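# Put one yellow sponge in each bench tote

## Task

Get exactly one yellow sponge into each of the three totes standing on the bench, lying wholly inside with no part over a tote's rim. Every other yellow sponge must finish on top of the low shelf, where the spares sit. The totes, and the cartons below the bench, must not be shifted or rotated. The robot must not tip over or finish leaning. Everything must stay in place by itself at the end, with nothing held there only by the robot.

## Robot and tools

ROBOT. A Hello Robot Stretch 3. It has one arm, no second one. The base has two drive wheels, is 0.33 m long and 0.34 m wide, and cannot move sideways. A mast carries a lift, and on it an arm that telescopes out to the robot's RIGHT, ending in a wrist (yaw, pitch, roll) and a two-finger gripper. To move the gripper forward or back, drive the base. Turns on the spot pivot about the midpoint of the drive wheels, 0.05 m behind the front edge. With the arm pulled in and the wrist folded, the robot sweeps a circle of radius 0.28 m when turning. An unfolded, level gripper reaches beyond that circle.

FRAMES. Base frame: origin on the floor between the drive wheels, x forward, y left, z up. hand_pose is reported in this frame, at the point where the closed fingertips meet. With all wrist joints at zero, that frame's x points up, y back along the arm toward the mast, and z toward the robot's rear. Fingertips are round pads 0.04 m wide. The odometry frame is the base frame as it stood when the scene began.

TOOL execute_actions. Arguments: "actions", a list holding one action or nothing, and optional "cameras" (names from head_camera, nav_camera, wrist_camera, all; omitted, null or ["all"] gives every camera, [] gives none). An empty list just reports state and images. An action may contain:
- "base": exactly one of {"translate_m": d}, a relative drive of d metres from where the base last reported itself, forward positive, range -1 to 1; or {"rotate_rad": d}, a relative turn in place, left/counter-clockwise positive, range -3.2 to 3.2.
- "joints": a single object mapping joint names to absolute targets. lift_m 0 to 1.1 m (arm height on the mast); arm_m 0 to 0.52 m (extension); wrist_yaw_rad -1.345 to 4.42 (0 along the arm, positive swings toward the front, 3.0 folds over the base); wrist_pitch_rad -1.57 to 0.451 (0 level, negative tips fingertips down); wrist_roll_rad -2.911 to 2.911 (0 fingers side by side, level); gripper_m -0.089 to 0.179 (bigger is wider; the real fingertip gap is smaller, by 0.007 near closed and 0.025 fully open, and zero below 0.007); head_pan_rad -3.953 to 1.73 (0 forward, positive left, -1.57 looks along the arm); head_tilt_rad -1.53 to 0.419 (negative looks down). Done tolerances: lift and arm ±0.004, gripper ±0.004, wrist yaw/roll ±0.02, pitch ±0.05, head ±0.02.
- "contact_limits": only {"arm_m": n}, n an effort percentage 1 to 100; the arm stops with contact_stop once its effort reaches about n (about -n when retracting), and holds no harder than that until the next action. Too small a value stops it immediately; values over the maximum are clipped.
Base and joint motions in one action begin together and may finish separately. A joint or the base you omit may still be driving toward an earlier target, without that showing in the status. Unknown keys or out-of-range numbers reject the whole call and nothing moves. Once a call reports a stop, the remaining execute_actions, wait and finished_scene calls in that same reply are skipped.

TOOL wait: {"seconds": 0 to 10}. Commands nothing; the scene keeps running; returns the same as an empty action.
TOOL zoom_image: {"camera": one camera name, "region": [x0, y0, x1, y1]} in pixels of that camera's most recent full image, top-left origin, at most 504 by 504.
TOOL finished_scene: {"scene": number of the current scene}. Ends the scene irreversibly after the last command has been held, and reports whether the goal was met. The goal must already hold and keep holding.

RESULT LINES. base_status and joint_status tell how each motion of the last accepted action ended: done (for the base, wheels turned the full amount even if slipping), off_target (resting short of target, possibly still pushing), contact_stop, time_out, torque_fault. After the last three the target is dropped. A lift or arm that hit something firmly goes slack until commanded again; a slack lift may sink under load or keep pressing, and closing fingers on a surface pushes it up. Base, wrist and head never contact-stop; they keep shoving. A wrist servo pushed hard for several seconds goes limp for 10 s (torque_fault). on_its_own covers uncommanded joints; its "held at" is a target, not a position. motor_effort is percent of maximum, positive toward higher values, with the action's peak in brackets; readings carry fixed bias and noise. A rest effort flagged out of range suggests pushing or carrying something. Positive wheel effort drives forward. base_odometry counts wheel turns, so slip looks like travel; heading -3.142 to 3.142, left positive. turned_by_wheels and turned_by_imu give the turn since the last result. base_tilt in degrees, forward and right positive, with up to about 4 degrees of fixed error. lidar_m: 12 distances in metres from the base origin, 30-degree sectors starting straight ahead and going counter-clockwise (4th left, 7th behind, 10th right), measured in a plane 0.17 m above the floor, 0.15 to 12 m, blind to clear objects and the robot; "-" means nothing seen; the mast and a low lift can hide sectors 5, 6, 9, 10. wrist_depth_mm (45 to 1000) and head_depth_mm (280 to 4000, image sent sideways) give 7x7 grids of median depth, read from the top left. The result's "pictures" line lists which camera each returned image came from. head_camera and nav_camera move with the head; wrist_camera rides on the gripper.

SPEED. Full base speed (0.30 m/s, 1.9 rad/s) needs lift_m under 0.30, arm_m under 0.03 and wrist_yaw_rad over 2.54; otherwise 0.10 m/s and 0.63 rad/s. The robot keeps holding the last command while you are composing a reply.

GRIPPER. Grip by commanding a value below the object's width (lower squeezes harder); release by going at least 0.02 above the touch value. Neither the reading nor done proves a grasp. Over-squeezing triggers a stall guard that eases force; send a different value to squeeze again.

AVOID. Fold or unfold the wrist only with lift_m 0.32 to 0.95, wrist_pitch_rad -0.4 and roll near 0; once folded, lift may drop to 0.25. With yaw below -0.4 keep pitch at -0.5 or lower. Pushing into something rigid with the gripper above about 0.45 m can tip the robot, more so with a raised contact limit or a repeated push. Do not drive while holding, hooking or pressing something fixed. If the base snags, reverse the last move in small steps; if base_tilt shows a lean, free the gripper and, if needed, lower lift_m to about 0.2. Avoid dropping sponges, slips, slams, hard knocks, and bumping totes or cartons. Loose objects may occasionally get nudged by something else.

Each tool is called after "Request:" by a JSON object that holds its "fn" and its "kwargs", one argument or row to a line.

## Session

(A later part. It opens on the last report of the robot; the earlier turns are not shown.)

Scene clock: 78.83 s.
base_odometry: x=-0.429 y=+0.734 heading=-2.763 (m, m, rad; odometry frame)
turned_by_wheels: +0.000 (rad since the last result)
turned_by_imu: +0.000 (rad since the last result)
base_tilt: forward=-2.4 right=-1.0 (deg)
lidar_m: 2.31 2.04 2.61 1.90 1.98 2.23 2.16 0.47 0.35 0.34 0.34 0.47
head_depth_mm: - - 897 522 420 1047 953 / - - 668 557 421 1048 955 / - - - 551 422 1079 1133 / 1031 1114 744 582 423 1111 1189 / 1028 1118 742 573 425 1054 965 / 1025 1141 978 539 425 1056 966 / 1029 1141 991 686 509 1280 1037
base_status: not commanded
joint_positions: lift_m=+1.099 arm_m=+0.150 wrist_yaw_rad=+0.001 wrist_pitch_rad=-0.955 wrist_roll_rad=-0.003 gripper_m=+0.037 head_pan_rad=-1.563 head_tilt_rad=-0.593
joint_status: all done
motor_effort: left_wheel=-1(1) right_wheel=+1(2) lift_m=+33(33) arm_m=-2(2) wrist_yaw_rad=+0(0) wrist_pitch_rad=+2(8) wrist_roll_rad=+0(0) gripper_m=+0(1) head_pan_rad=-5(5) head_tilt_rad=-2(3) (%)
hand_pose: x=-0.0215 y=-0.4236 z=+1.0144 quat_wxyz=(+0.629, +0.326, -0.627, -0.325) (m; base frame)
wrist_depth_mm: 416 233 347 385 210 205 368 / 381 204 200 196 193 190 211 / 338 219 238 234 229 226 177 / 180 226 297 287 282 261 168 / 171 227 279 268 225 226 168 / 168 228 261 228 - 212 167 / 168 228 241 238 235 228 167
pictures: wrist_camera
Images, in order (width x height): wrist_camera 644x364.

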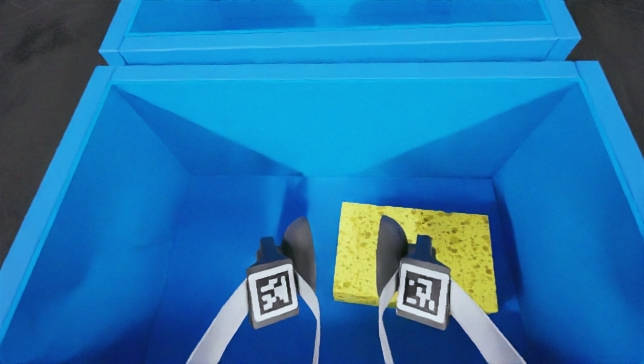

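Request:
{"fn": "execute_actions", "kwargs": {
  "actions": [
    {"joints":{"wrist_pitch_rad":-0.4}}
  ],
  "cameras": []
}}

Request:
{"fn": "execute_actions", "kwargs": {
  "actions": [
    {"base":{"translate_m":1},"joints":{"arm_m":0,"head_pan_rad":0.3}}
  ],
  "cameras": ["head_camera","nav_camera"]
}}

Request:
{"fn": "execute_actions", "kwargs": {
  "actions": [
    {"base":{"translate_m":0.4},"joints":{"lift_m":0.9,"wrist_pitch_rad":-1.0,"gripper_m":0.17,"head_pan_rad":0.5}}
  ],
  "cameras": ["head_camera","nav_camera"]
}}

Scene clock: 90.83 s.
base_odometry: x=-0.429 y=+0.734 heading=-2.763 (m, m, rad; odometry frame)
turned_by_wheels: +0.000 (rad since the last result)
turned_by_imu: +0.000 (rad since the last result)
base_tilt: forward=-2.2 right=-0.9 (deg)
lidar_m: 2.31 2.04 2.60 1.90 1.98 2.23 2.16 0.47 0.35 0.34 0.34 0.47
head_depth_mm: - - 901 521 420 1049 959 / - - 683 558 421 1042 955 / - - - 558 423 1075 1136 / 1010 1134 739 570 424 1110 1192 / 1022 1118 739 572 424 1057 959 / 1030 1138 977 540 426 1053 963 / 1028 1132 994 687 509 1271 1032
base_status: not commanded
joint_positions: lift_m=+1.099 arm_m=+0.150 wrist_yaw_rad=+0.001 wrist_pitch_rad=-0.421 wrist_roll_rad=-0.003 gripper_m=+0.037 head_pan_rad=-1.563 head_tilt_rad=-0.593
joint_status: all done
motor_effort: left_wheel=-1(1) right_wheel=+2(2) lift_m=+33(33) arm_m=-2(2) wrist_yaw_rad=+0(0) wrist_pitch_rad=+8(9) wrist_roll_rad=+0(0) gripper_m=+1(1) head_pan_rad=-5(5) head_tilt_rad=-3(3) (%)
hand_pose: x=-0.0214 y=-0.5192 z=+1.1107 quat_wxyz=(+0.693, +0.149, -0.690, -0.148) (m; base frame)
wrist_depth_mm: 827 813 817 787 784 783 782 / 906 892 886 869 868 852 819 / 890 853 785 602 588 751 747 / 645 627 416 413 402 575 569 / 511 498 413 445 429 350 457 / 418 392 253 245 - 240 382 / 357 226 221 217 210 207 329
pictures: none
No camera images: the call's "cameras" was empty. Leave "cameras" out to get every camera's image.

Scene clock: 102.23 s.
base_odometry: x=-1.358 y=+0.365 heading=-2.764 (m, m, rad; odometry frame)
turned_by_wheels: +0.000 (rad since the last result)
turned_by_imu: -0.005 (rad since the last result)
base_tilt: forward=-2.4 right=-0.9 (deg)
lidar_m: 0.92 1.15 1.59 2.06 1.97 2.73 1.30 0.48 0.38 0.71 1.31 1.36
head_depth_mm: 1037 1141 1256 1411 1598 1426 1204 / 1057 1172 1298 1455 1642 1422 1208 / 1088 1204 1348 1218 1350 1406 1210 / 1121 1241 1389 1247 1440 1425 1212 / 1151 1277 1448 1344 1452 1432 1211 / 1189 1323 1499 1349 1492 1443 1217 / 1222 1373 1523 1356 1578 1449 1220
base_status: done
joint_positions: lift_m=+1.099 arm_m=+0.000 wrist_yaw_rad=+0.001 wrist_pitch_rad=-0.421 wrist_roll_rad=-0.003 gripper_m=+0.037 head_pan_rad=+0.293 head_tilt_rad=-0.593
joint_status: all done
motor_effort: left_wheel=-1(1) right_wheel=+1(7) lift_m=+33(33) arm_m=-2(2) wrist_yaw_rad=+0(0) wrist_pitch_rad=+7(8) wrist_roll_rad=+0(0) gripper_m=+0(0) head_pan_rad=+5(58) head_tilt_rad=-3(3) (%)
hand_pose: x=-0.0214 y=-0.3693 z=+1.1109 quat_wxyz=(+0.693, +0.148, -0.690, -0.148) (m; base frame)
wrist_depth_mm: 977 954 975 949 956 932 915 / - - - - - 970 - / - - - - 802 782 753 / - - - - 621 585 566 / - - - - 494 465 464 / - - - - - 392 385 / - - - - - 337 332
pictures: head_camera (sideways: a quarter turn clockwise sets it upright), nav_camera (sideways: a quarter turn counterclockwise sets it upright)
Images, in order (width x height): head_camera 896x504, nav_camera 672x504.

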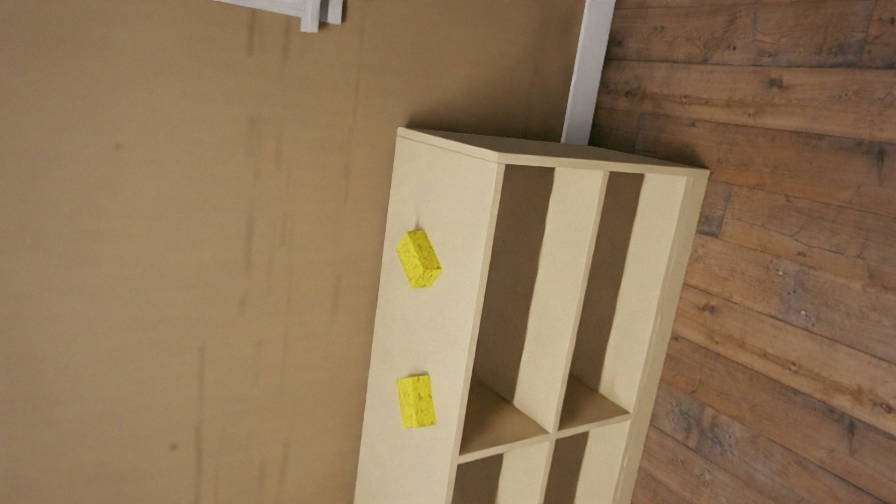

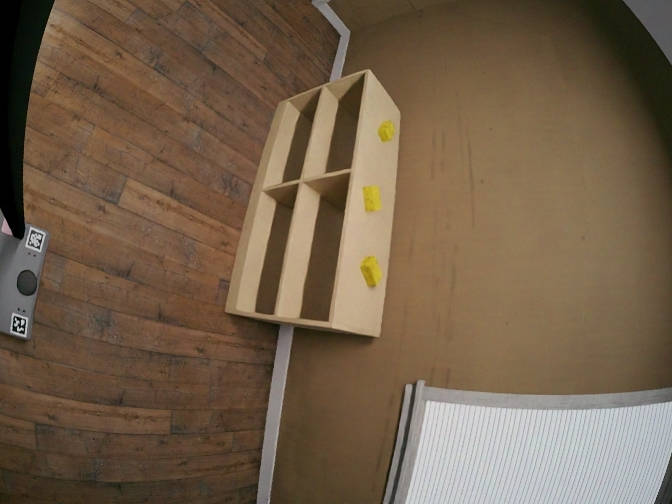

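Scene clock: 107.40 s.
base_odometry: x=-1.730 y=+0.217 heading=-2.764 (m, m, rad; odometry frame)
turned_by_wheels: +0.000 (rad since the last result)
turned_by_imu: -0.002 (rad since the last result)
base_tilt: forward=-2.3 right=-0.9 (deg)
lidar_m: 0.53 0.95 0.87 2.49 2.38 2.71 1.31 0.64 0.82 1.26 1.30 0.95
head_depth_mm: 726 791 870 974 1081 1258 1204 / 758 830 920 1032 929 857 1159 / 794 872 978 1082 934 973 1092 / 835 923 1036 1138 935 1028 1159 / 880 980 1108 1177 943 1115 1189 / 928 1043 1190 1227 1000 1247 1217 / 985 1110 1279 1238 1048 1338 1227
base_status: done
joint_positions: lift_m=+0.900 arm_m=+0.000 wrist_yaw_rad=+0.001 wrist_pitch_rad=-1.005 wrist_roll_rad=-0.003 gripper_m=+0.170 head_pan_rad=+0.493 head_tilt_rad=-0.593
joint_status: all done
motor_effort: left_wheel=+0(2) right_wheel=+1(5) lift_m=+18(24) arm_m=-2(2) wrist_yaw_rad=-1(0) wrist_pitch_rad=+2(8) wrist_roll_rad=+0(0) gripper_m=+0(85) head_pan_rad=+5(29) head_tilt_rad=-3(3) (%)
hand_pose: x=-0.0215 y=-0.2623 z=+0.8099 quat_wxyz=(+0.621, +0.341, -0.618, -0.340) (m; base frame)
wrist_depth_mm: - - - - - - 958 / - - - - - - 873 / - - - - - - 810 / - - - - - - 771 / - - - - - - 736 / - - 987 981 963 951 - / 966 932 933 935 897 893 865
pictures: head_camera (sideways: a quarter turn clockwise sets it upright), nav_camera (sideways: a quarter turn counterclockwise sets it upright)
Images, in order (width x height): head_camera 896x504, nav_camera 672x504.

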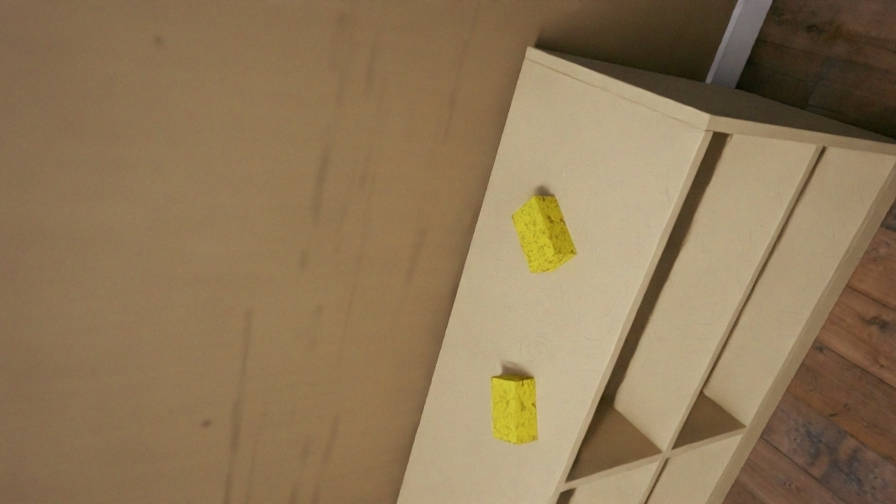

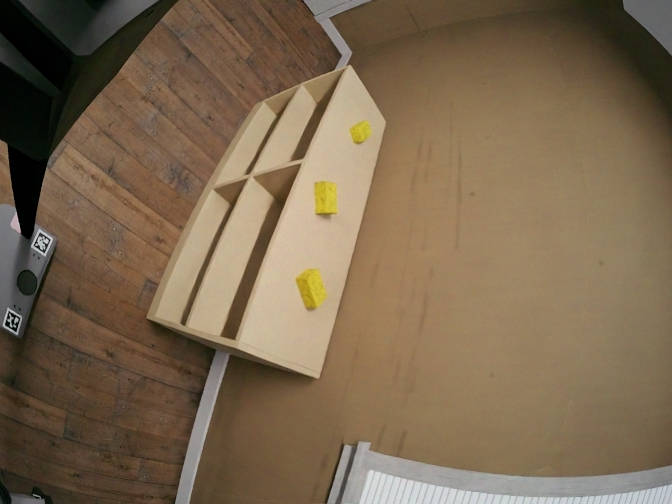

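Request:
{"fn": "execute_actions", "kwargs": {
  "actions": [
    {"base":{"translate_m":0.2},"joints":{"lift_m":0.85,"wrist_yaw_rad":0.35,"gripper_m":0.179,"head_pan_rad":-1.57,"head_tilt_rad":-0.8}}
  ],
  "cameras": []
}}

Request:
{"fn": "execute_actions", "kwargs": {
  "actions": [
    {"base":{"rotate_rad":2.16},"joints":{"arm_m":0.29}}
  ],
  "cameras": ["head_camera","wrist_camera"]
}}

Scene clock: 125.27 s.
base_odometry: x=-1.916 y=+0.143 heading=-2.764 (m, m, rad; odometry frame)
turned_by_wheels: +0.000 (rad since the last result)
turned_by_imu: -0.001 (rad since the last result)
base_tilt: forward=-2.3 right=-0.8 (deg)
lidar_m: 0.37 0.33 0.77 1.33 2.36 2.70 1.32 0.80 1.11 1.26 1.02 0.74
head_depth_mm: 1064 1225 1436 1683 1515 - 1079 / 1066 1222 1425 1673 1537 - - / 1064 1222 1414 1664 1496 - - / 1069 1219 1419 1660 1530 - 1106 / 1067 1215 1417 1666 1500 1287 1117 / 1067 1214 1418 1648 1502 1307 1131 / 1064 1214 1426 1675 1517 1299 1140
base_status: done
joint_positions: lift_m=+0.850 arm_m=+0.000 wrist_yaw_rad=+0.348 wrist_pitch_rad=-1.005 wrist_roll_rad=-0.003 gripper_m=+0.179 head_pan_rad=-1.563 head_tilt_rad=-0.790
joint_status: all done
motor_effort: left_wheel=-1(4) right_wheel=+0(3) lift_m=+18(19) arm_m=-2(2) wrist_yaw_rad=+2(0) wrist_pitch_rad=+2(2) wrist_roll_rad=+1(0) gripper_m=+2(51) head_pan_rad=-5(62) head_tilt_rad=-4(22) (%)
hand_pose: x=+0.0183 y=-0.2553 z=+0.7598 quat_wxyz=(+0.670, +0.443, -0.550, -0.228) (m; base frame)
wrist_depth_mm: 668 862 - - - - - / 707 888 - - - - - / 744 949 - - - - - / 767 - - - - - - / 810 - 978 968 973 955 939 / 844 - 940 922 935 898 - / 808 861 870 885 853 847 848
pictures: none
No camera images: the call's "cameras" was empty. Leave "cameras" out to get every camera's image.

Scene clock: 129.63 s.
base_odometry: x=-1.916 y=+0.143 heading=-0.604 (m, m, rad; odometry frame)
turned_by_wheels: +2.160 (rad since the last result)
turned_by_imu: +2.168 (rad since the last result)
base_tilt: forward=-2.1 right=-0.9 (deg)
lidar_m: 2.21 2.92 1.05 0.81 1.19 1.26 0.95 0.73 0.33 0.34 0.77 2.48
head_depth_mm: 600 671 741 - - 1233 1096 / 634 710 - 914 801 1199 1123 / 674 758 - 918 785 715 1075 / 718 824 934 832 787 961 1105 / 769 889 1062 980 829 1168 1126 / 827 969 1109 924 1028 1262 1130 / 896 1069 1179 918 1107 1291 1129
base_status: done
joint_positions: lift_m=+0.850 arm_m=+0.290 wrist_yaw_rad=+0.349 wrist_pitch_rad=-1.005 wrist_roll_rad=-0.003 gripper_m=+0.179 head_pan_rad=-1.563 head_tilt_rad=-0.790
joint_status: all done
motor_effort: left_wheel=-1(4) right_wheel=+1(5) lift_m=+18(18) arm_m=+3(4) wrist_yaw_rad=+1(2) wrist_pitch_rad=+2(2) wrist_roll_rad=+0(0) gripper_m=+2(0) head_pan_rad=-5(5) head_tilt_rad=-4(4) (%)
hand_pose: x=+0.0184 y=-0.5447 z=+0.7598 quat_wxyz=(+0.670, +0.443, -0.550, -0.228) (m; base frame)
wrist_depth_mm: - 463 456 441 431 330 264 / - 391 399 409 402 366 287 / - 390 382 379 369 369 310 / - 368 351 349 339 337 330 / - 994 332 288 277 318 325 / 966 - 308 304 296 298 - / 906 884 294 287 286 280 274
pictures: head_camera (sideways: a quarter turn clockwise sets it upright), wrist_camera
Images, in order (width x height): head_camera 896x504, wrist_camera 644x364.

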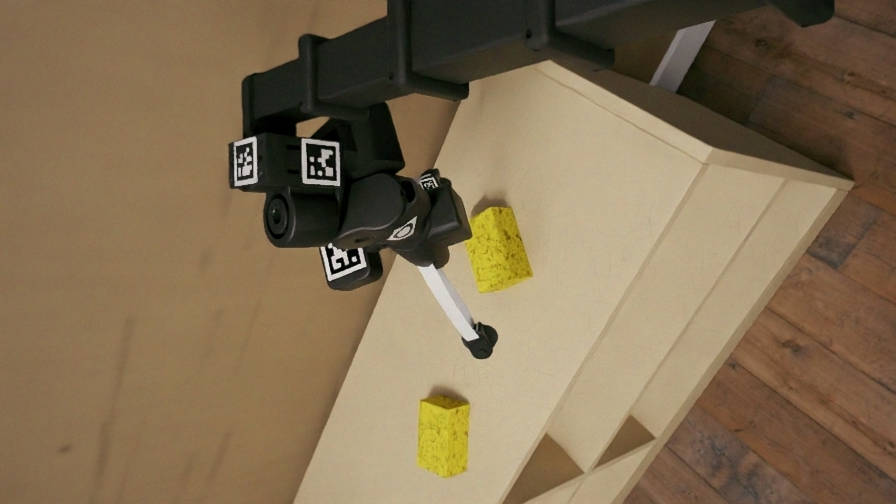

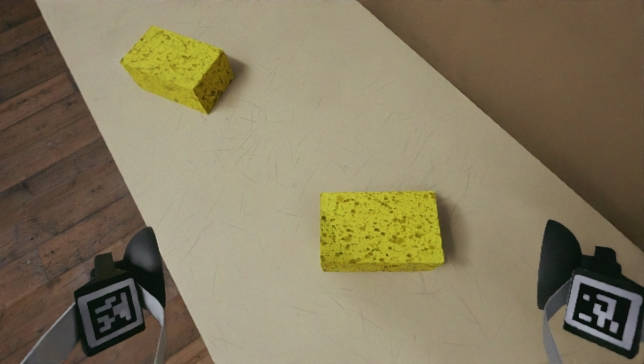

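Request:
{"fn": "execute_actions", "kwargs": {
  "actions": [
    {"base":{"translate_m":-0.015},"joints":{"arm_m":0.36,"lift_m":0.76}}
  ],
  "cameras": ["head_camera","wrist_camera"]
}}

Scene clock: 137.07 s.
base_odometry: x=-1.928 y=+0.152 heading=-0.604 (m, m, rad; odometry frame)
turned_by_wheels: +0.000 (rad since the last result)
turned_by_imu: -0.001 (rad since the last result)
base_tilt: forward=-2.5 right=-1.0 (deg)
lidar_m: 2.23 2.93 1.01 0.81 1.20 1.25 0.94 0.72 0.33 0.33 0.77 2.50
head_depth_mm: 593 664 752 861 967 - - / 628 706 784 - 782 1208 1122 / 666 757 835 891 786 718 1081 / 709 813 925 840 787 939 1098 / 761 882 1047 946 810 1152 1124 / 818 959 1112 929 1026 1234 1128 / 886 1057 1166 917 1095 1283 1127
base_status: done
joint_positions: lift_m=+0.760 arm_m=+0.360 wrist_yaw_rad=+0.349 wrist_pitch_rad=-1.006 wrist_roll_rad=-0.003 gripper_m=+0.179 head_pan_rad=-1.563 head_tilt_rad=-0.790
joint_status: all done
motor_effort: left_wheel=-1(5) right_wheel=+2(3) lift_m=+18(18) arm_m=+4(2) wrist_yaw_rad=+1(1) wrist_pitch_rad=+2(2) wrist_roll_rad=+0(0) gripper_m=+1(1) head_pan_rad=-5(5) head_tilt_rad=-5(4) (%)
hand_pose: x=+0.0183 y=-0.6146 z=+0.6698 quat_wxyz=(+0.670, +0.443, -0.550, -0.228) (m; base frame)
wrist_depth_mm: 266 319 319 314 315 254 204 / 276 288 291 290 284 279 221 / 280 277 271 265 264 262 241 / 260 256 252 248 245 241 246 / 244 241 236 185 224 225 225 / 227 - 215 174 174 212 - / 219 207 204 165 165 199 195
pictures: head_camera (sideways: a quarter turn clockwise sets it upright), wrist_camera
Images, in order (width x height): head_camera 896x504, wrist_camera 644x364.

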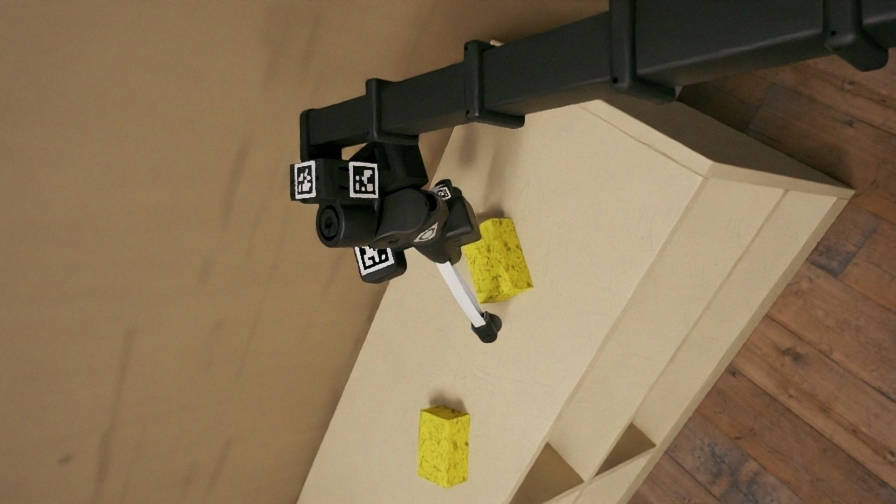

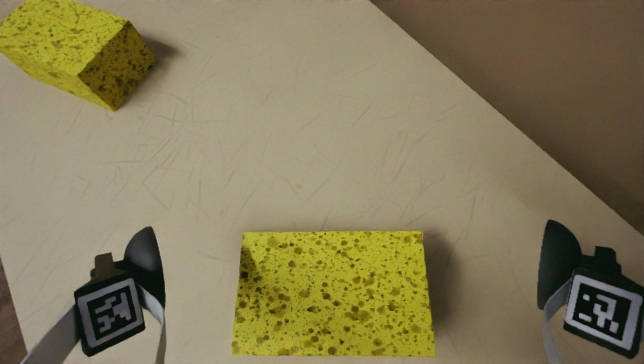

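Request:
{"fn": "execute_actions", "kwargs": {
  "actions": [
    {"joints":{"arm_m":0.35,"lift_m":0.703}}
  ],
  "cameras": ["wrist_camera"]
}}

Request:
{"fn": "execute_actions", "kwargs": {
  "actions": [
    {"joints":{"gripper_m":0.07}}
  ],
  "cameras": ["head_camera","wrist_camera"]
}}

Request:
{"fn": "execute_actions", "kwargs": {
  "actions": [
    {"joints":{"lift_m":0.75}}
  ],
  "cameras": ["wrist_camera"]
}}

Scene clock: 146.57 s.
base_odometry: x=-1.928 y=+0.152 heading=-0.604 (m, m, rad; odometry frame)
turned_by_wheels: +0.000 (rad since the last result)
turned_by_imu: -0.001 (rad since the last result)
base_tilt: forward=-2.3 right=-1.0 (deg)
lidar_m: 2.22 2.94 1.01 0.81 1.20 1.25 0.94 0.72 0.34 0.33 0.78 2.49
head_depth_mm: 593 663 751 863 1012 - - / 629 709 803 886 765 1066 1121 / 667 756 861 - 784 717 1079 / 713 814 949 951 789 941 1097 / 758 883 1049 951 809 1152 1127 / 817 958 1110 935 1027 1233 1129 / 889 1050 1168 915 1089 1294 1135
base_status: not commanded
joint_positions: lift_m=+0.705 arm_m=+0.350 wrist_yaw_rad=+0.349 wrist_pitch_rad=-1.000 wrist_roll_rad=-0.003 gripper_m=+0.179 head_pan_rad=-1.563 head_tilt_rad=-0.790
joint_status: lift_m contact_stop (moved -0.055 of -0.057); the others done
on_its_own: lift_m is slack since a contact_stop, until your next command for it
motor_effort: left_wheel=-2(2) right_wheel=+6(6) lift_m=+25(24) arm_m=+1(2) wrist_yaw_rad=+1(1) wrist_pitch_rad=+0(2) wrist_roll_rad=+0(0) gripper_m=+0(0) head_pan_rad=-4(4) head_tilt_rad=-4(4) (%)
hand_pose: x=+0.0188 y=-0.6060 z=+0.6153 quat_wxyz=(+0.671, +0.442, -0.551, -0.226) (m; base frame)
wrist_depth_mm: 225 246 246 242 236 239 212 / 233 230 226 221 218 213 222 / 214 211 207 204 200 198 195 / 198 197 192 139 137 184 181 / 184 183 133 130 128 173 171 / 174 170 125 122 120 160 - / - 158 120 118 116 150 148
pictures: wrist_camera
Images, in order (width x height): wrist_camera 644x364.

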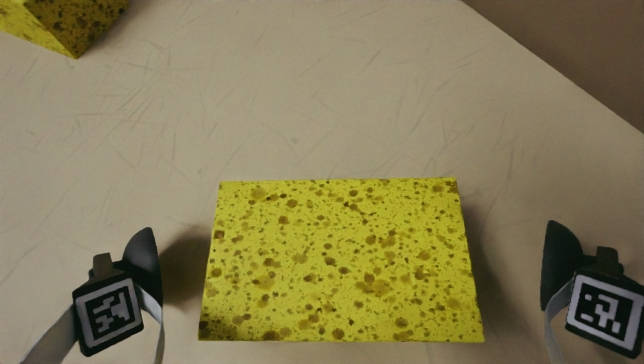

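not run: a stop came earlier in this reply.

not run: a stop came earlier in this reply.

Request:
{"fn": "execute_actions", "kwargs": {
  "actions": [
    {"joints":{"lift_m":0.723}}
  ],
  "cameras": []
}}

Request:
{"fn": "execute_actions", "kwargs": {
  "actions": [
    {"joints":{"gripper_m":0.06}}
  ],
  "cameras": ["wrist_camera"]
}}

Request:
{"fn": "execute_actions", "kwargs": {
  "actions": [
    {"joints":{"lift_m":0.76}}
  ],
  "cameras": ["wrist_camera"]
}}

Scene clock: 153.17 s.
base_odometry: x=-1.928 y=+0.152 heading=-0.604 (m, m, rad; odometry frame)
turned_by_wheels: +0.000 (rad since the last result)
turned_by_imu: +0.000 (rad since the last result)
base_tilt: forward=-2.2 right=-0.9 (deg)
lidar_m: 2.22 2.93 1.01 0.81 1.20 1.25 0.95 0.72 0.34 0.33 0.77 2.50
head_depth_mm: 593 664 753 865 1002 - - / 627 707 801 888 764 1082 1122 / 667 755 852 892 784 717 1090 / 711 815 947 934 788 934 1101 / 758 879 1046 948 808 1153 1123 / 815 960 1115 932 1028 1235 1127 / 887 1055 1160 918 1094 1282 1126
base_status: not commanded
joint_positions: lift_m=+0.723 arm_m=+0.350 wrist_yaw_rad=+0.349 wrist_pitch_rad=-1.004 wrist_roll_rad=-0.003 gripper_m=+0.179 head_pan_rad=-1.563 head_tilt_rad=-0.790
joint_status: all done
motor_effort: left_wheel=-1(3) right_wheel=+2(5) lift_m=+33(35) arm_m=+1(1) wrist_yaw_rad=+1(1) wrist_pitch_rad=+2(2) wrist_roll_rad=+0(0) gripper_m=+2(1) head_pan_rad=-5(5) head_tilt_rad=-5(4) (%)
hand_pose: x=+0.0184 y=-0.6051 z=+0.6322 quat_wxyz=(+0.670, +0.443, -0.550, -0.227) (m; base frame)
wrist_depth_mm: 226 265 265 263 257 254 211 / 249 250 243 240 236 232 229 / 234 229 226 221 219 215 215 / 216 213 210 207 204 200 198 / 200 199 151 146 144 188 186 / 189 - 141 137 135 176 - / - 172 170 132 131 166 162
pictures: none
No camera images: the call's "cameras" was empty. Leave "cameras" out to get every camera's image.

Scene clock: 154.83 s.
base_odometry: x=-1.928 y=+0.152 heading=-0.604 (m, m, rad; odometry frame)
turned_by_wheels: +0.000 (rad since the last result)
turned_by_imu: +0.000 (rad since the last result)
base_tilt: forward=-2.4 right=-1.0 (deg)
lidar_m: 2.23 2.93 1.01 0.81 1.20 1.25 0.94 0.72 0.34 0.33 0.78 2.50
head_depth_mm: 592 664 753 864 1004 - - / 628 707 800 892 764 1081 1117 / 665 755 850 892 787 717 1085 / 709 813 942 934 787 936 1103 / 762 878 1052 952 809 1154 1128 / 816 956 1110 932 1023 1242 1124 / 885 1056 1163 920 1095 1296 1129
base_status: not commanded
joint_positions: lift_m=+0.723 arm_m=+0.350 wrist_yaw_rad=+0.349 wrist_pitch_rad=-1.005 wrist_roll_rad=-0.003 gripper_m=+0.061 head_pan_rad=-1.563 head_tilt_rad=-0.790
joint_status: all done
motor_effort: left_wheel=+0(1) right_wheel=+2(1) lift_m=+33(33) arm_m=+1(1) wrist_yaw_rad=+1(1) wrist_pitch_rad=+2(2) wrist_roll_rad=+0(0) gripper_m=-16(89) head_pan_rad=-5(5) head_tilt_rad=-4(4) (%)
hand_pose: x=+0.0184 y=-0.6050 z=+0.6321 quat_wxyz=(+0.670, +0.443, -0.550, -0.228) (m; base frame)
wrist_depth_mm: 228 264 265 261 256 255 212 / 249 249 246 239 235 233 229 / 232 229 225 222 218 214 217 / 216 214 210 206 203 200 197 / 200 199 150 144 142 189 185 / 189 187 137 135 134 - 174 / 177 175 169 131 129 165 164
pictures: wrist_camera
Images, in order (width x height): wrist_camera 644x364.

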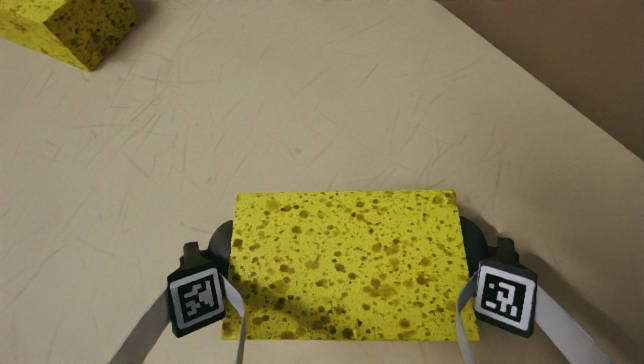

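Scene clock: 155.97 s.
base_odometry: x=-1.928 y=+0.152 heading=-0.604 (m, m, rad; odometry frame)
turned_by_wheels: +0.000 (rad since the last result)
turned_by_imu: +0.000 (rad since the last result)
base_tilt: forward=-2.2 right=-0.9 (deg)
lidar_m: 2.23 2.94 1.01 0.81 1.20 1.25 0.94 0.72 0.34 0.33 0.77 2.50
head_depth_mm: 592 665 752 863 972 - - / 628 707 784 - 782 1207 1122 / 664 754 834 892 786 716 1087 / 712 812 935 868 788 940 1106 / 759 880 1049 951 805 1155 1129 / 815 963 1115 930 1030 1232 1130 / 885 1054 1172 917 1088 1292 1128
base_status: not commanded
joint_positions: lift_m=+0.760 arm_m=+0.350 wrist_yaw_rad=+0.349 wrist_pitch_rad=-1.006 wrist_roll_rad=-0.003 gripper_m=+0.061 head_pan_rad=-1.563 head_tilt_rad=-0.790
joint_status: all done
motor_effort: left_wheel=-1(1) right_wheel=+1(2) lift_m=+33(30) arm_m=+1(1) wrist_yaw_rad=+1(1) wrist_pitch_rad=+2(2) wrist_roll_rad=+0(0) gripper_m=-16(17) head_pan_rad=-4(5) head_tilt_rad=-5(4) (%)
hand_pose: x=+0.0183 y=-0.6048 z=+0.6690 quat_wxyz=(+0.670, +0.443, -0.550, -0.228) (m; base frame)
wrist_depth_mm: 264 283 321 313 315 265 210 / 294 290 292 287 282 282 230 / 278 276 270 268 261 258 249 / 258 256 251 248 243 240 246 / 241 237 149 145 142 226 222 / 227 225 137 135 134 - 208 / 214 210 203 131 129 197 198
pictures: wrist_camera
Images, in order (width x height): wrist_camera 644x364.

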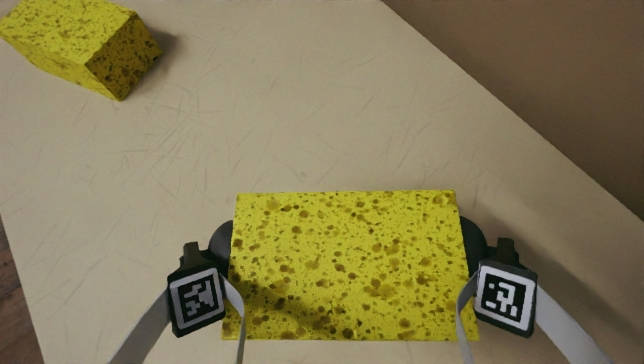

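Request:
{"fn": "execute_actions", "kwargs": {
  "actions": [
    {"base":{"rotate_rad":-2.11},"joints":{"lift_m":1.1,"arm_m":0,"wrist_yaw_rad":0}}
  ],
  "cameras": []
}}

Request:
{"fn": "execute_actions", "kwargs": {
  "actions": [
    {"base":{"translate_m":-1},"joints":{"wrist_pitch_rad":-0.35,"head_tilt_rad":-0.6}}
  ],
  "cameras": ["nav_camera"]
}}

Request:
{"fn": "execute_actions", "kwargs": {
  "actions": [
    {"base":{"translate_m":-0.63},"joints":{"arm_m":0.46}}
  ]
}}

Scene clock: 167.17 s.
base_odometry: x=-1.928 y=+0.152 heading=-2.714 (m, m, rad; odometry frame)
turned_by_wheels: -2.110 (rad since the last result)
turned_by_imu: -2.120 (rad since the last result)
base_tilt: forward=-2.4 right=-1.0 (deg)
lidar_m: 0.36 0.33 0.77 2.50 2.48 2.87 1.07 0.81 1.18 1.25 0.96 0.72
head_depth_mm: - - - - 1451 1272 1116 / - - - - - 1281 1124 / - - - - - 1272 1117 / 1055 1161 1449 - 325 1280 1127 / 1057 1214 1424 1648 1472 1281 1128 / 1070 1215 1420 1665 1505 1286 1127 / 1069 1220 1429 1659 1508 1292 1131
base_status: done
joint_positions: lift_m=+1.099 arm_m=+0.000 wrist_yaw_rad=+0.001 wrist_pitch_rad=-1.006 wrist_roll_rad=-0.003 gripper_m=+0.061 head_pan_rad=-1.563 head_tilt_rad=-0.790
joint_status: all done
motor_effort: left_wheel=+2(4) right_wheel=-2(7) lift_m=+33(37) arm_m=-2(3) wrist_yaw_rad=+0(2) wrist_pitch_rad=+2(2) wrist_roll_rad=+0(0) gripper_m=-17(17) head_pan_rad=-4(5) head_tilt_rad=-5(4) (%)
hand_pose: x=-0.0215 y=-0.2620 z=+1.0082 quat_wxyz=(+0.621, +0.342, -0.618, -0.340) (m; base frame)
wrist_depth_mm: 805 - - - - - - / 816 - - - - - - / 822 - - - - - - / 852 - - - - - - / 828 - 150 144 142 - - / 855 - 138 136 134 - - / 848 - - 130 129 - -
pictures: none
No camera images: the call's "cameras" was empty. Leave "cameras" out to get every camera's image.

Scene clock: 178.40 s.
base_odometry: x=-1.019 y=+0.567 heading=-2.714 (m, m, rad; odometry frame)
turned_by_wheels: +0.000 (rad since the last result)
turned_by_imu: +0.002 (rad since the last result)
base_tilt: forward=-2.3 right=-0.9 (deg)
lidar_m: 1.32 1.51 2.56 1.96 2.07 2.83 0.89 0.37 0.28 0.27 0.29 1.75
head_depth_mm: - - - - - 404 969 / - - - - - 397 1177 / - - - - - 406 973 / 976 - 348 612 512 418 956 / 985 1085 1005 640 514 420 954 / 989 1096 1010 668 517 421 1213 / 991 1101 1238 675 518 434 572
base_status: done
joint_positions: lift_m=+1.099 arm_m=+0.000 wrist_yaw_rad=+0.001 wrist_pitch_rad=-0.373 wrist_roll_rad=-0.003 gripper_m=+0.061 head_pan_rad=-1.563 head_tilt_rad=-0.606
joint_status: all done
motor_effort: left_wheel=+2(1) right_wheel=-1(5) lift_m=+33(33) arm_m=-2(2) wrist_yaw_rad=-1(1) wrist_pitch_rad=+8(7) wrist_roll_rad=+0(1) gripper_m=-16(16) head_pan_rad=-5(4) head_tilt_rad=+2(21) (%)
hand_pose: x=-0.0212 y=-0.3750 z=+1.1216 quat_wxyz=(+0.696, +0.132, -0.693, -0.131) (m; base frame)
wrist_depth_mm: 971 944 909 899 865 851 815 / - - 987 978 925 920 870 / - - - 924 921 865 784 / - - 712 676 669 634 621 / - - 150 144 143 520 486 / - - 138 135 134 - 410 / - 370 345 130 129 341 348
pictures: nav_camera (sideways: a quarter turn counterclockwise sets it upright)
Images, in order (width x height): nav_camera 672x504.

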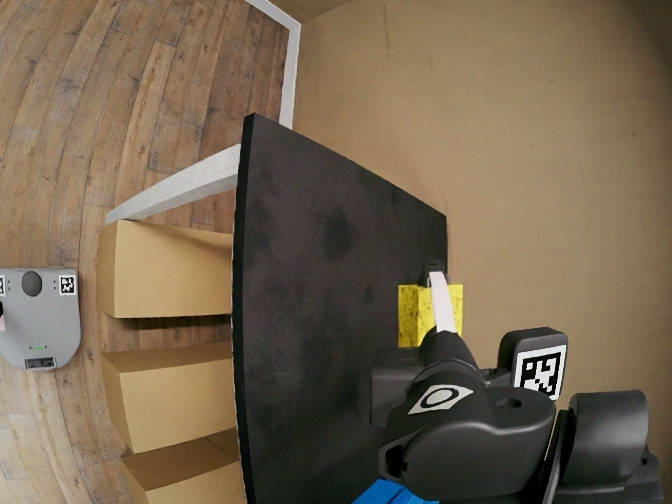

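Scene clock: 186.20 s.
base_odometry: x=-0.445 y=+0.828 heading=-2.714 (m, m, rad; odometry frame)
turned_by_wheels: +0.000 (rad since the last result)
turned_by_imu: +0.003 (rad since the last result)
base_tilt: forward=-2.4 right=-1.0 (deg)
lidar_m: 1.94 2.10 2.03 1.99 2.12 2.24 0.76 0.32 0.25 0.29 0.25 0.36
head_depth_mm: 956 1033 920 479 455 343 376 / 939 1040 661 484 444 347 891 / - 1045 665 486 445 351 931 / 954 1072 669 490 503 356 932 / 951 1056 671 487 509 360 897 / 958 1068 955 480 480 365 899 / 964 1071 958 676 369 391 919
base_status: done
joint_positions: lift_m=+1.099 arm_m=+0.460 wrist_yaw_rad=+0.001 wrist_pitch_rad=-0.372 wrist_roll_rad=-0.003 gripper_m=+0.061 head_pan_rad=-1.563 head_tilt_rad=-0.606
joint_status: all done
motor_effort: left_wheel=+2(1) right_wheel=-1(4) lift_m=+33(33) arm_m=+3(4) wrist_yaw_rad=+0(1) wrist_pitch_rad=+8(8) wrist_roll_rad=+0(0) gripper_m=-17(17) head_pan_rad=-4(4) head_tilt_rad=+2(3) (%)
hand_pose: x=-0.0214 y=-0.8346 z=+1.1219 quat_wxyz=(+0.696, +0.131, -0.694, -0.131) (m; base frame)
wrist_depth_mm: 447 436 422 415 401 390 384 / 483 472 462 445 440 420 413 / 525 519 497 481 479 458 440 / 588 563 544 512 494 497 481 / 550 535 149 145 142 521 493 / 443 437 137 135 133 - 410 / 373 372 252 131 129 226 333
pictures: head_camera (sideways: a quarter turn clockwise sets it upright), nav_camera (sideways: a quarter turn counterclockwise sets it upright), wrist_camera
Images, in order (width x height): head_camera 896x504, nav_camera 672x504, wrist_camera 644x364.

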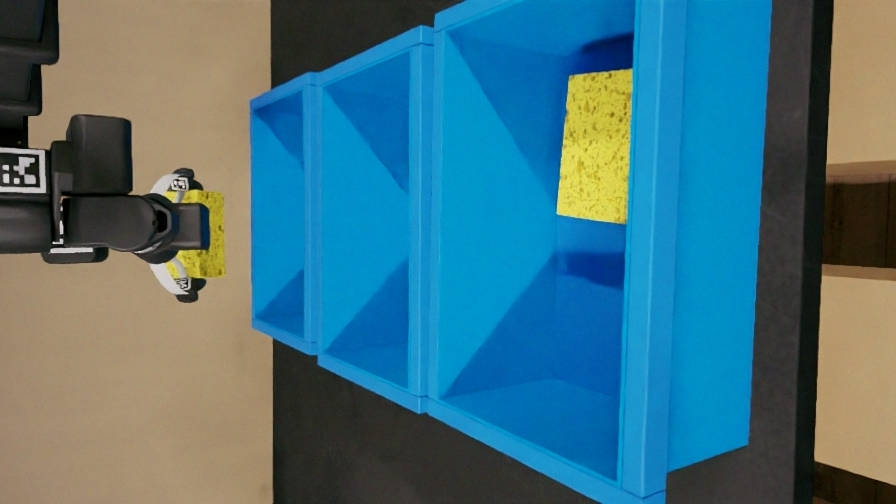

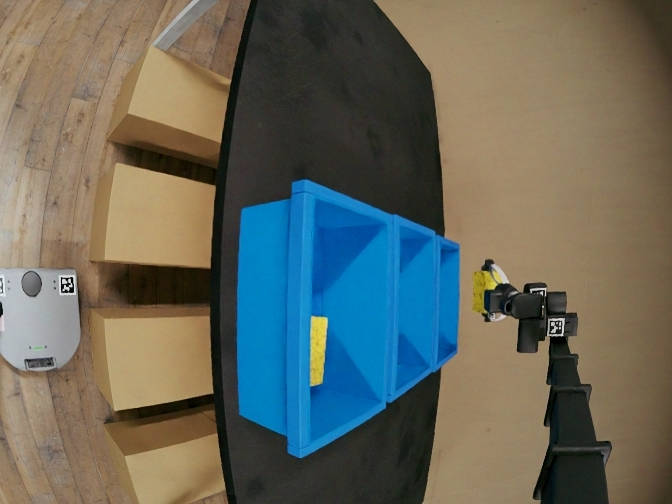

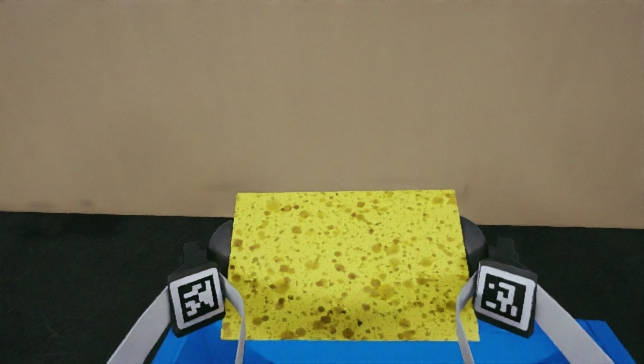

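Request:
{"fn": "execute_actions", "kwargs": {
  "actions": [
    {"base":{"translate_m":-0.025},"joints":{"wrist_pitch_rad":-0.75}}
  ],
  "cameras": ["wrist_camera"]
}}

Request:
{"fn": "execute_actions", "kwargs": {
  "actions": [
    {"joints":{"wrist_pitch_rad":-0.85,"arm_m":0.49}}
  ],
  "cameras": []
}}

Request:
{"fn": "execute_actions", "kwargs": {
  "actions": [
    {"joints":{"wrist_pitch_rad":-1.0,"arm_m":0.517,"lift_m":1.07}}
  ],
  "cameras": ["wrist_camera","head_camera"]
}}

Scene clock: 193.63 s.
base_odometry: x=-0.423 y=+0.839 heading=-2.714 (m, m, rad; odometry frame)
turned_by_wheels: +0.000 (rad since the last result)
turned_by_imu: +0.000 (rad since the last result)
base_tilt: forward=-2.3 right=-1.0 (deg)
lidar_m: 1.97 2.12 2.04 1.99 2.12 2.22 0.76 0.32 0.24 0.28 0.26 0.36
head_depth_mm: 959 1034 921 627 383 340 376 / 943 1041 719 482 486 344 892 / - 1032 665 485 447 349 905 / 951 1032 667 488 494 353 1135 / 951 1063 672 492 506 358 895 / 957 1064 901 489 496 362 898 / 966 1070 956 648 406 366 900
base_status: done
joint_positions: lift_m=+1.099 arm_m=+0.460 wrist_yaw_rad=+0.001 wrist_pitch_rad=-0.759 wrist_roll_rad=-0.003 gripper_m=+0.061 head_pan_rad=-1.563 head_tilt_rad=-0.606
joint_status: all done
motor_effort: left_wheel=+1(2) right_wheel=-1(5) lift_m=+33(33) arm_m=+4(4) wrist_yaw_rad=+0(0) wrist_pitch_rad=+3(8) wrist_roll_rad=+0(0) gripper_m=-17(17) head_pan_rad=-4(5) head_tilt_rad=+2(2) (%)
hand_pose: x=-0.0215 y=-0.7739 z=+1.0436 quat_wxyz=(+0.658, +0.263, -0.655, -0.262) (m; base frame)
wrist_depth_mm: 509 497 481 469 458 450 437 / 515 505 498 478 471 450 452 / 436 430 244 235 407 399 393 / 381 234 266 242 233 237 328 / 338 221 149 144 142 253 193 / 179 210 138 135 134 - 170 / 167 211 255 131 129 246 160
pictures: wrist_camera
Images, in order (width x height): wrist_camera 644x364.

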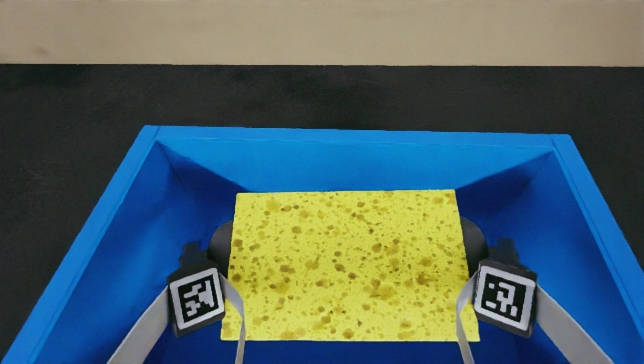

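Scene clock: 194.83 s.
base_odometry: x=-0.423 y=+0.839 heading=-2.714 (m, m, rad; odometry frame)
turned_by_wheels: +0.000 (rad since the last result)
turned_by_imu: +0.000 (rad since the last result)
base_tilt: forward=-2.4 right=-1.0 (deg)
lidar_m: 1.97 2.12 2.04 1.99 2.12 2.21 0.76 0.32 0.24 0.27 0.26 0.36
head_depth_mm: 951 1032 924 628 383 341 375 / 950 1040 719 481 487 343 891 / - 1046 663 484 446 348 910 / 947 1064 667 489 493 353 1128 / 957 1055 671 491 507 358 897 / 960 1058 900 488 496 362 900 / 961 1067 955 645 406 367 904
base_status: not commanded
joint_positions: lift_m=+1.099 arm_m=+0.490 wrist_yaw_rad=+0.001 wrist_pitch_rad=-0.858 wrist_roll_rad=-0.003 gripper_m=+0.061 head_pan_rad=-1.563 head_tilt_rad=-0.606
joint_status: all done
motor_effort: left_wheel=+1(1) right_wheel=+0(1) lift_m=+33(33) arm_m=+4(4) wrist_yaw_rad=+0(0) wrist_pitch_rad=+3(5) wrist_roll_rad=+0(0) gripper_m=-16(18) head_pan_rad=-5(4) head_tilt_rad=+3(3) (%)
hand_pose: x=-0.0215 y=-0.7841 z=+1.0279 quat_wxyz=(+0.644, +0.295, -0.642, -0.294) (m; base frame)
wrist_depth_mm: 487 477 467 452 442 430 422 / 432 429 419 409 405 393 385 / 380 218 215 207 203 199 329 / 340 220 257 228 220 229 182 / 178 220 150 145 142 252 172 / 166 212 137 135 134 - 170 / 166 211 243 131 128 235 161
pictures: none
No camera images: the call's "cameras" was empty. Leave "cameras" out to get every camera's image.

Scene clock: 196.00 s.
base_odometry: x=-0.423 y=+0.839 heading=-2.714 (m, m, rad; odometry frame)
turned_by_wheels: +0.000 (rad since the last result)
turned_by_imu: +0.000 (rad since the last result)
base_tilt: forward=-2.2 right=-0.9 (deg)
lidar_m: 1.97 2.12 2.04 2.00 2.12 2.22 0.76 0.32 0.24 0.27 0.26 0.36
head_depth_mm: - 1040 926 628 383 341 376 / 972 1043 719 482 485 344 887 / - 1061 663 485 446 349 912 / 940 1053 662 488 495 353 1130 / 951 1054 671 492 506 357 892 / 961 1059 904 489 497 362 896 / 961 1072 957 645 407 366 904
base_status: not commanded
joint_positions: lift_m=+1.070 arm_m=+0.517 wrist_yaw_rad=+0.001 wrist_pitch_rad=-1.005 wrist_roll_rad=-0.003 gripper_m=+0.061 head_pan_rad=-1.563 head_tilt_rad=-0.606
joint_status: all done
motor_effort: left_wheel=+1(1) right_wheel=-1(0) lift_m=+18(30) arm_m=+3(3) wrist_yaw_rad=+0(0) wrist_pitch_rad=+2(3) wrist_roll_rad=+0(0) gripper_m=-16(17) head_pan_rad=-4(5) head_tilt_rad=+2(2) (%)
hand_pose: x=-0.0215 y=-0.7787 z=+0.9798 quat_wxyz=(+0.621, +0.341, -0.618, -0.340) (m; base frame)
wrist_depth_mm: 337 159 156 153 150 147 146 / 163 175 170 165 161 156 151 / 162 207 217 210 203 196 173 / 164 221 255 249 240 237 173 / 166 223 149 145 142 229 171 / 166 214 137 136 134 - 169 / 169 207 206 131 129 199 159
pictures: head_camera (sideways: a quarter turn clockwise sets it upright), wrist_camera
Images, in order (width x height): head_camera 896x504, wrist_camera 644x364.

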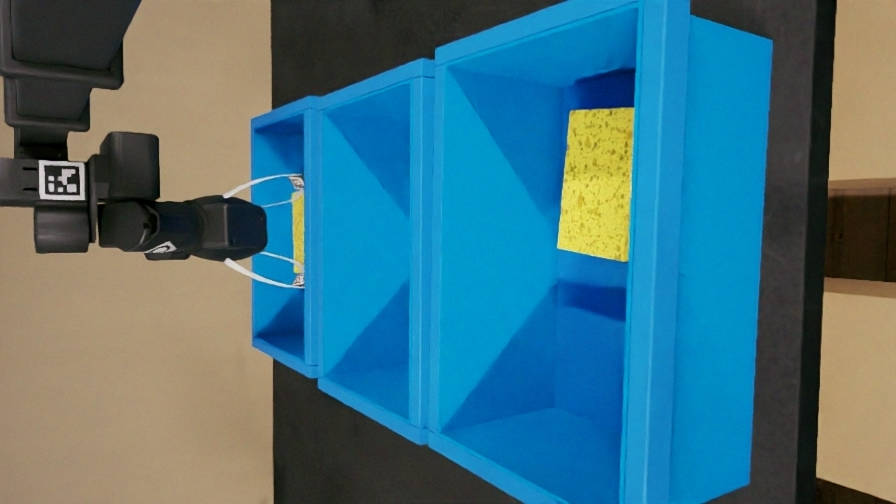

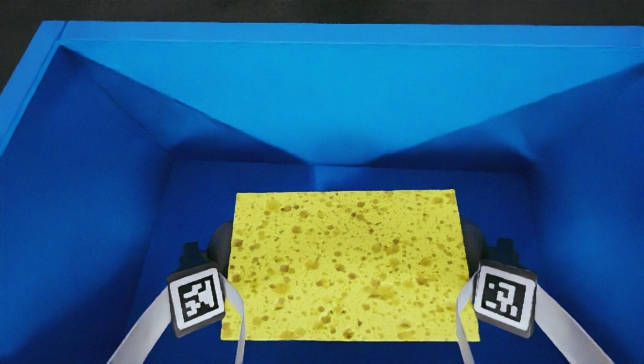

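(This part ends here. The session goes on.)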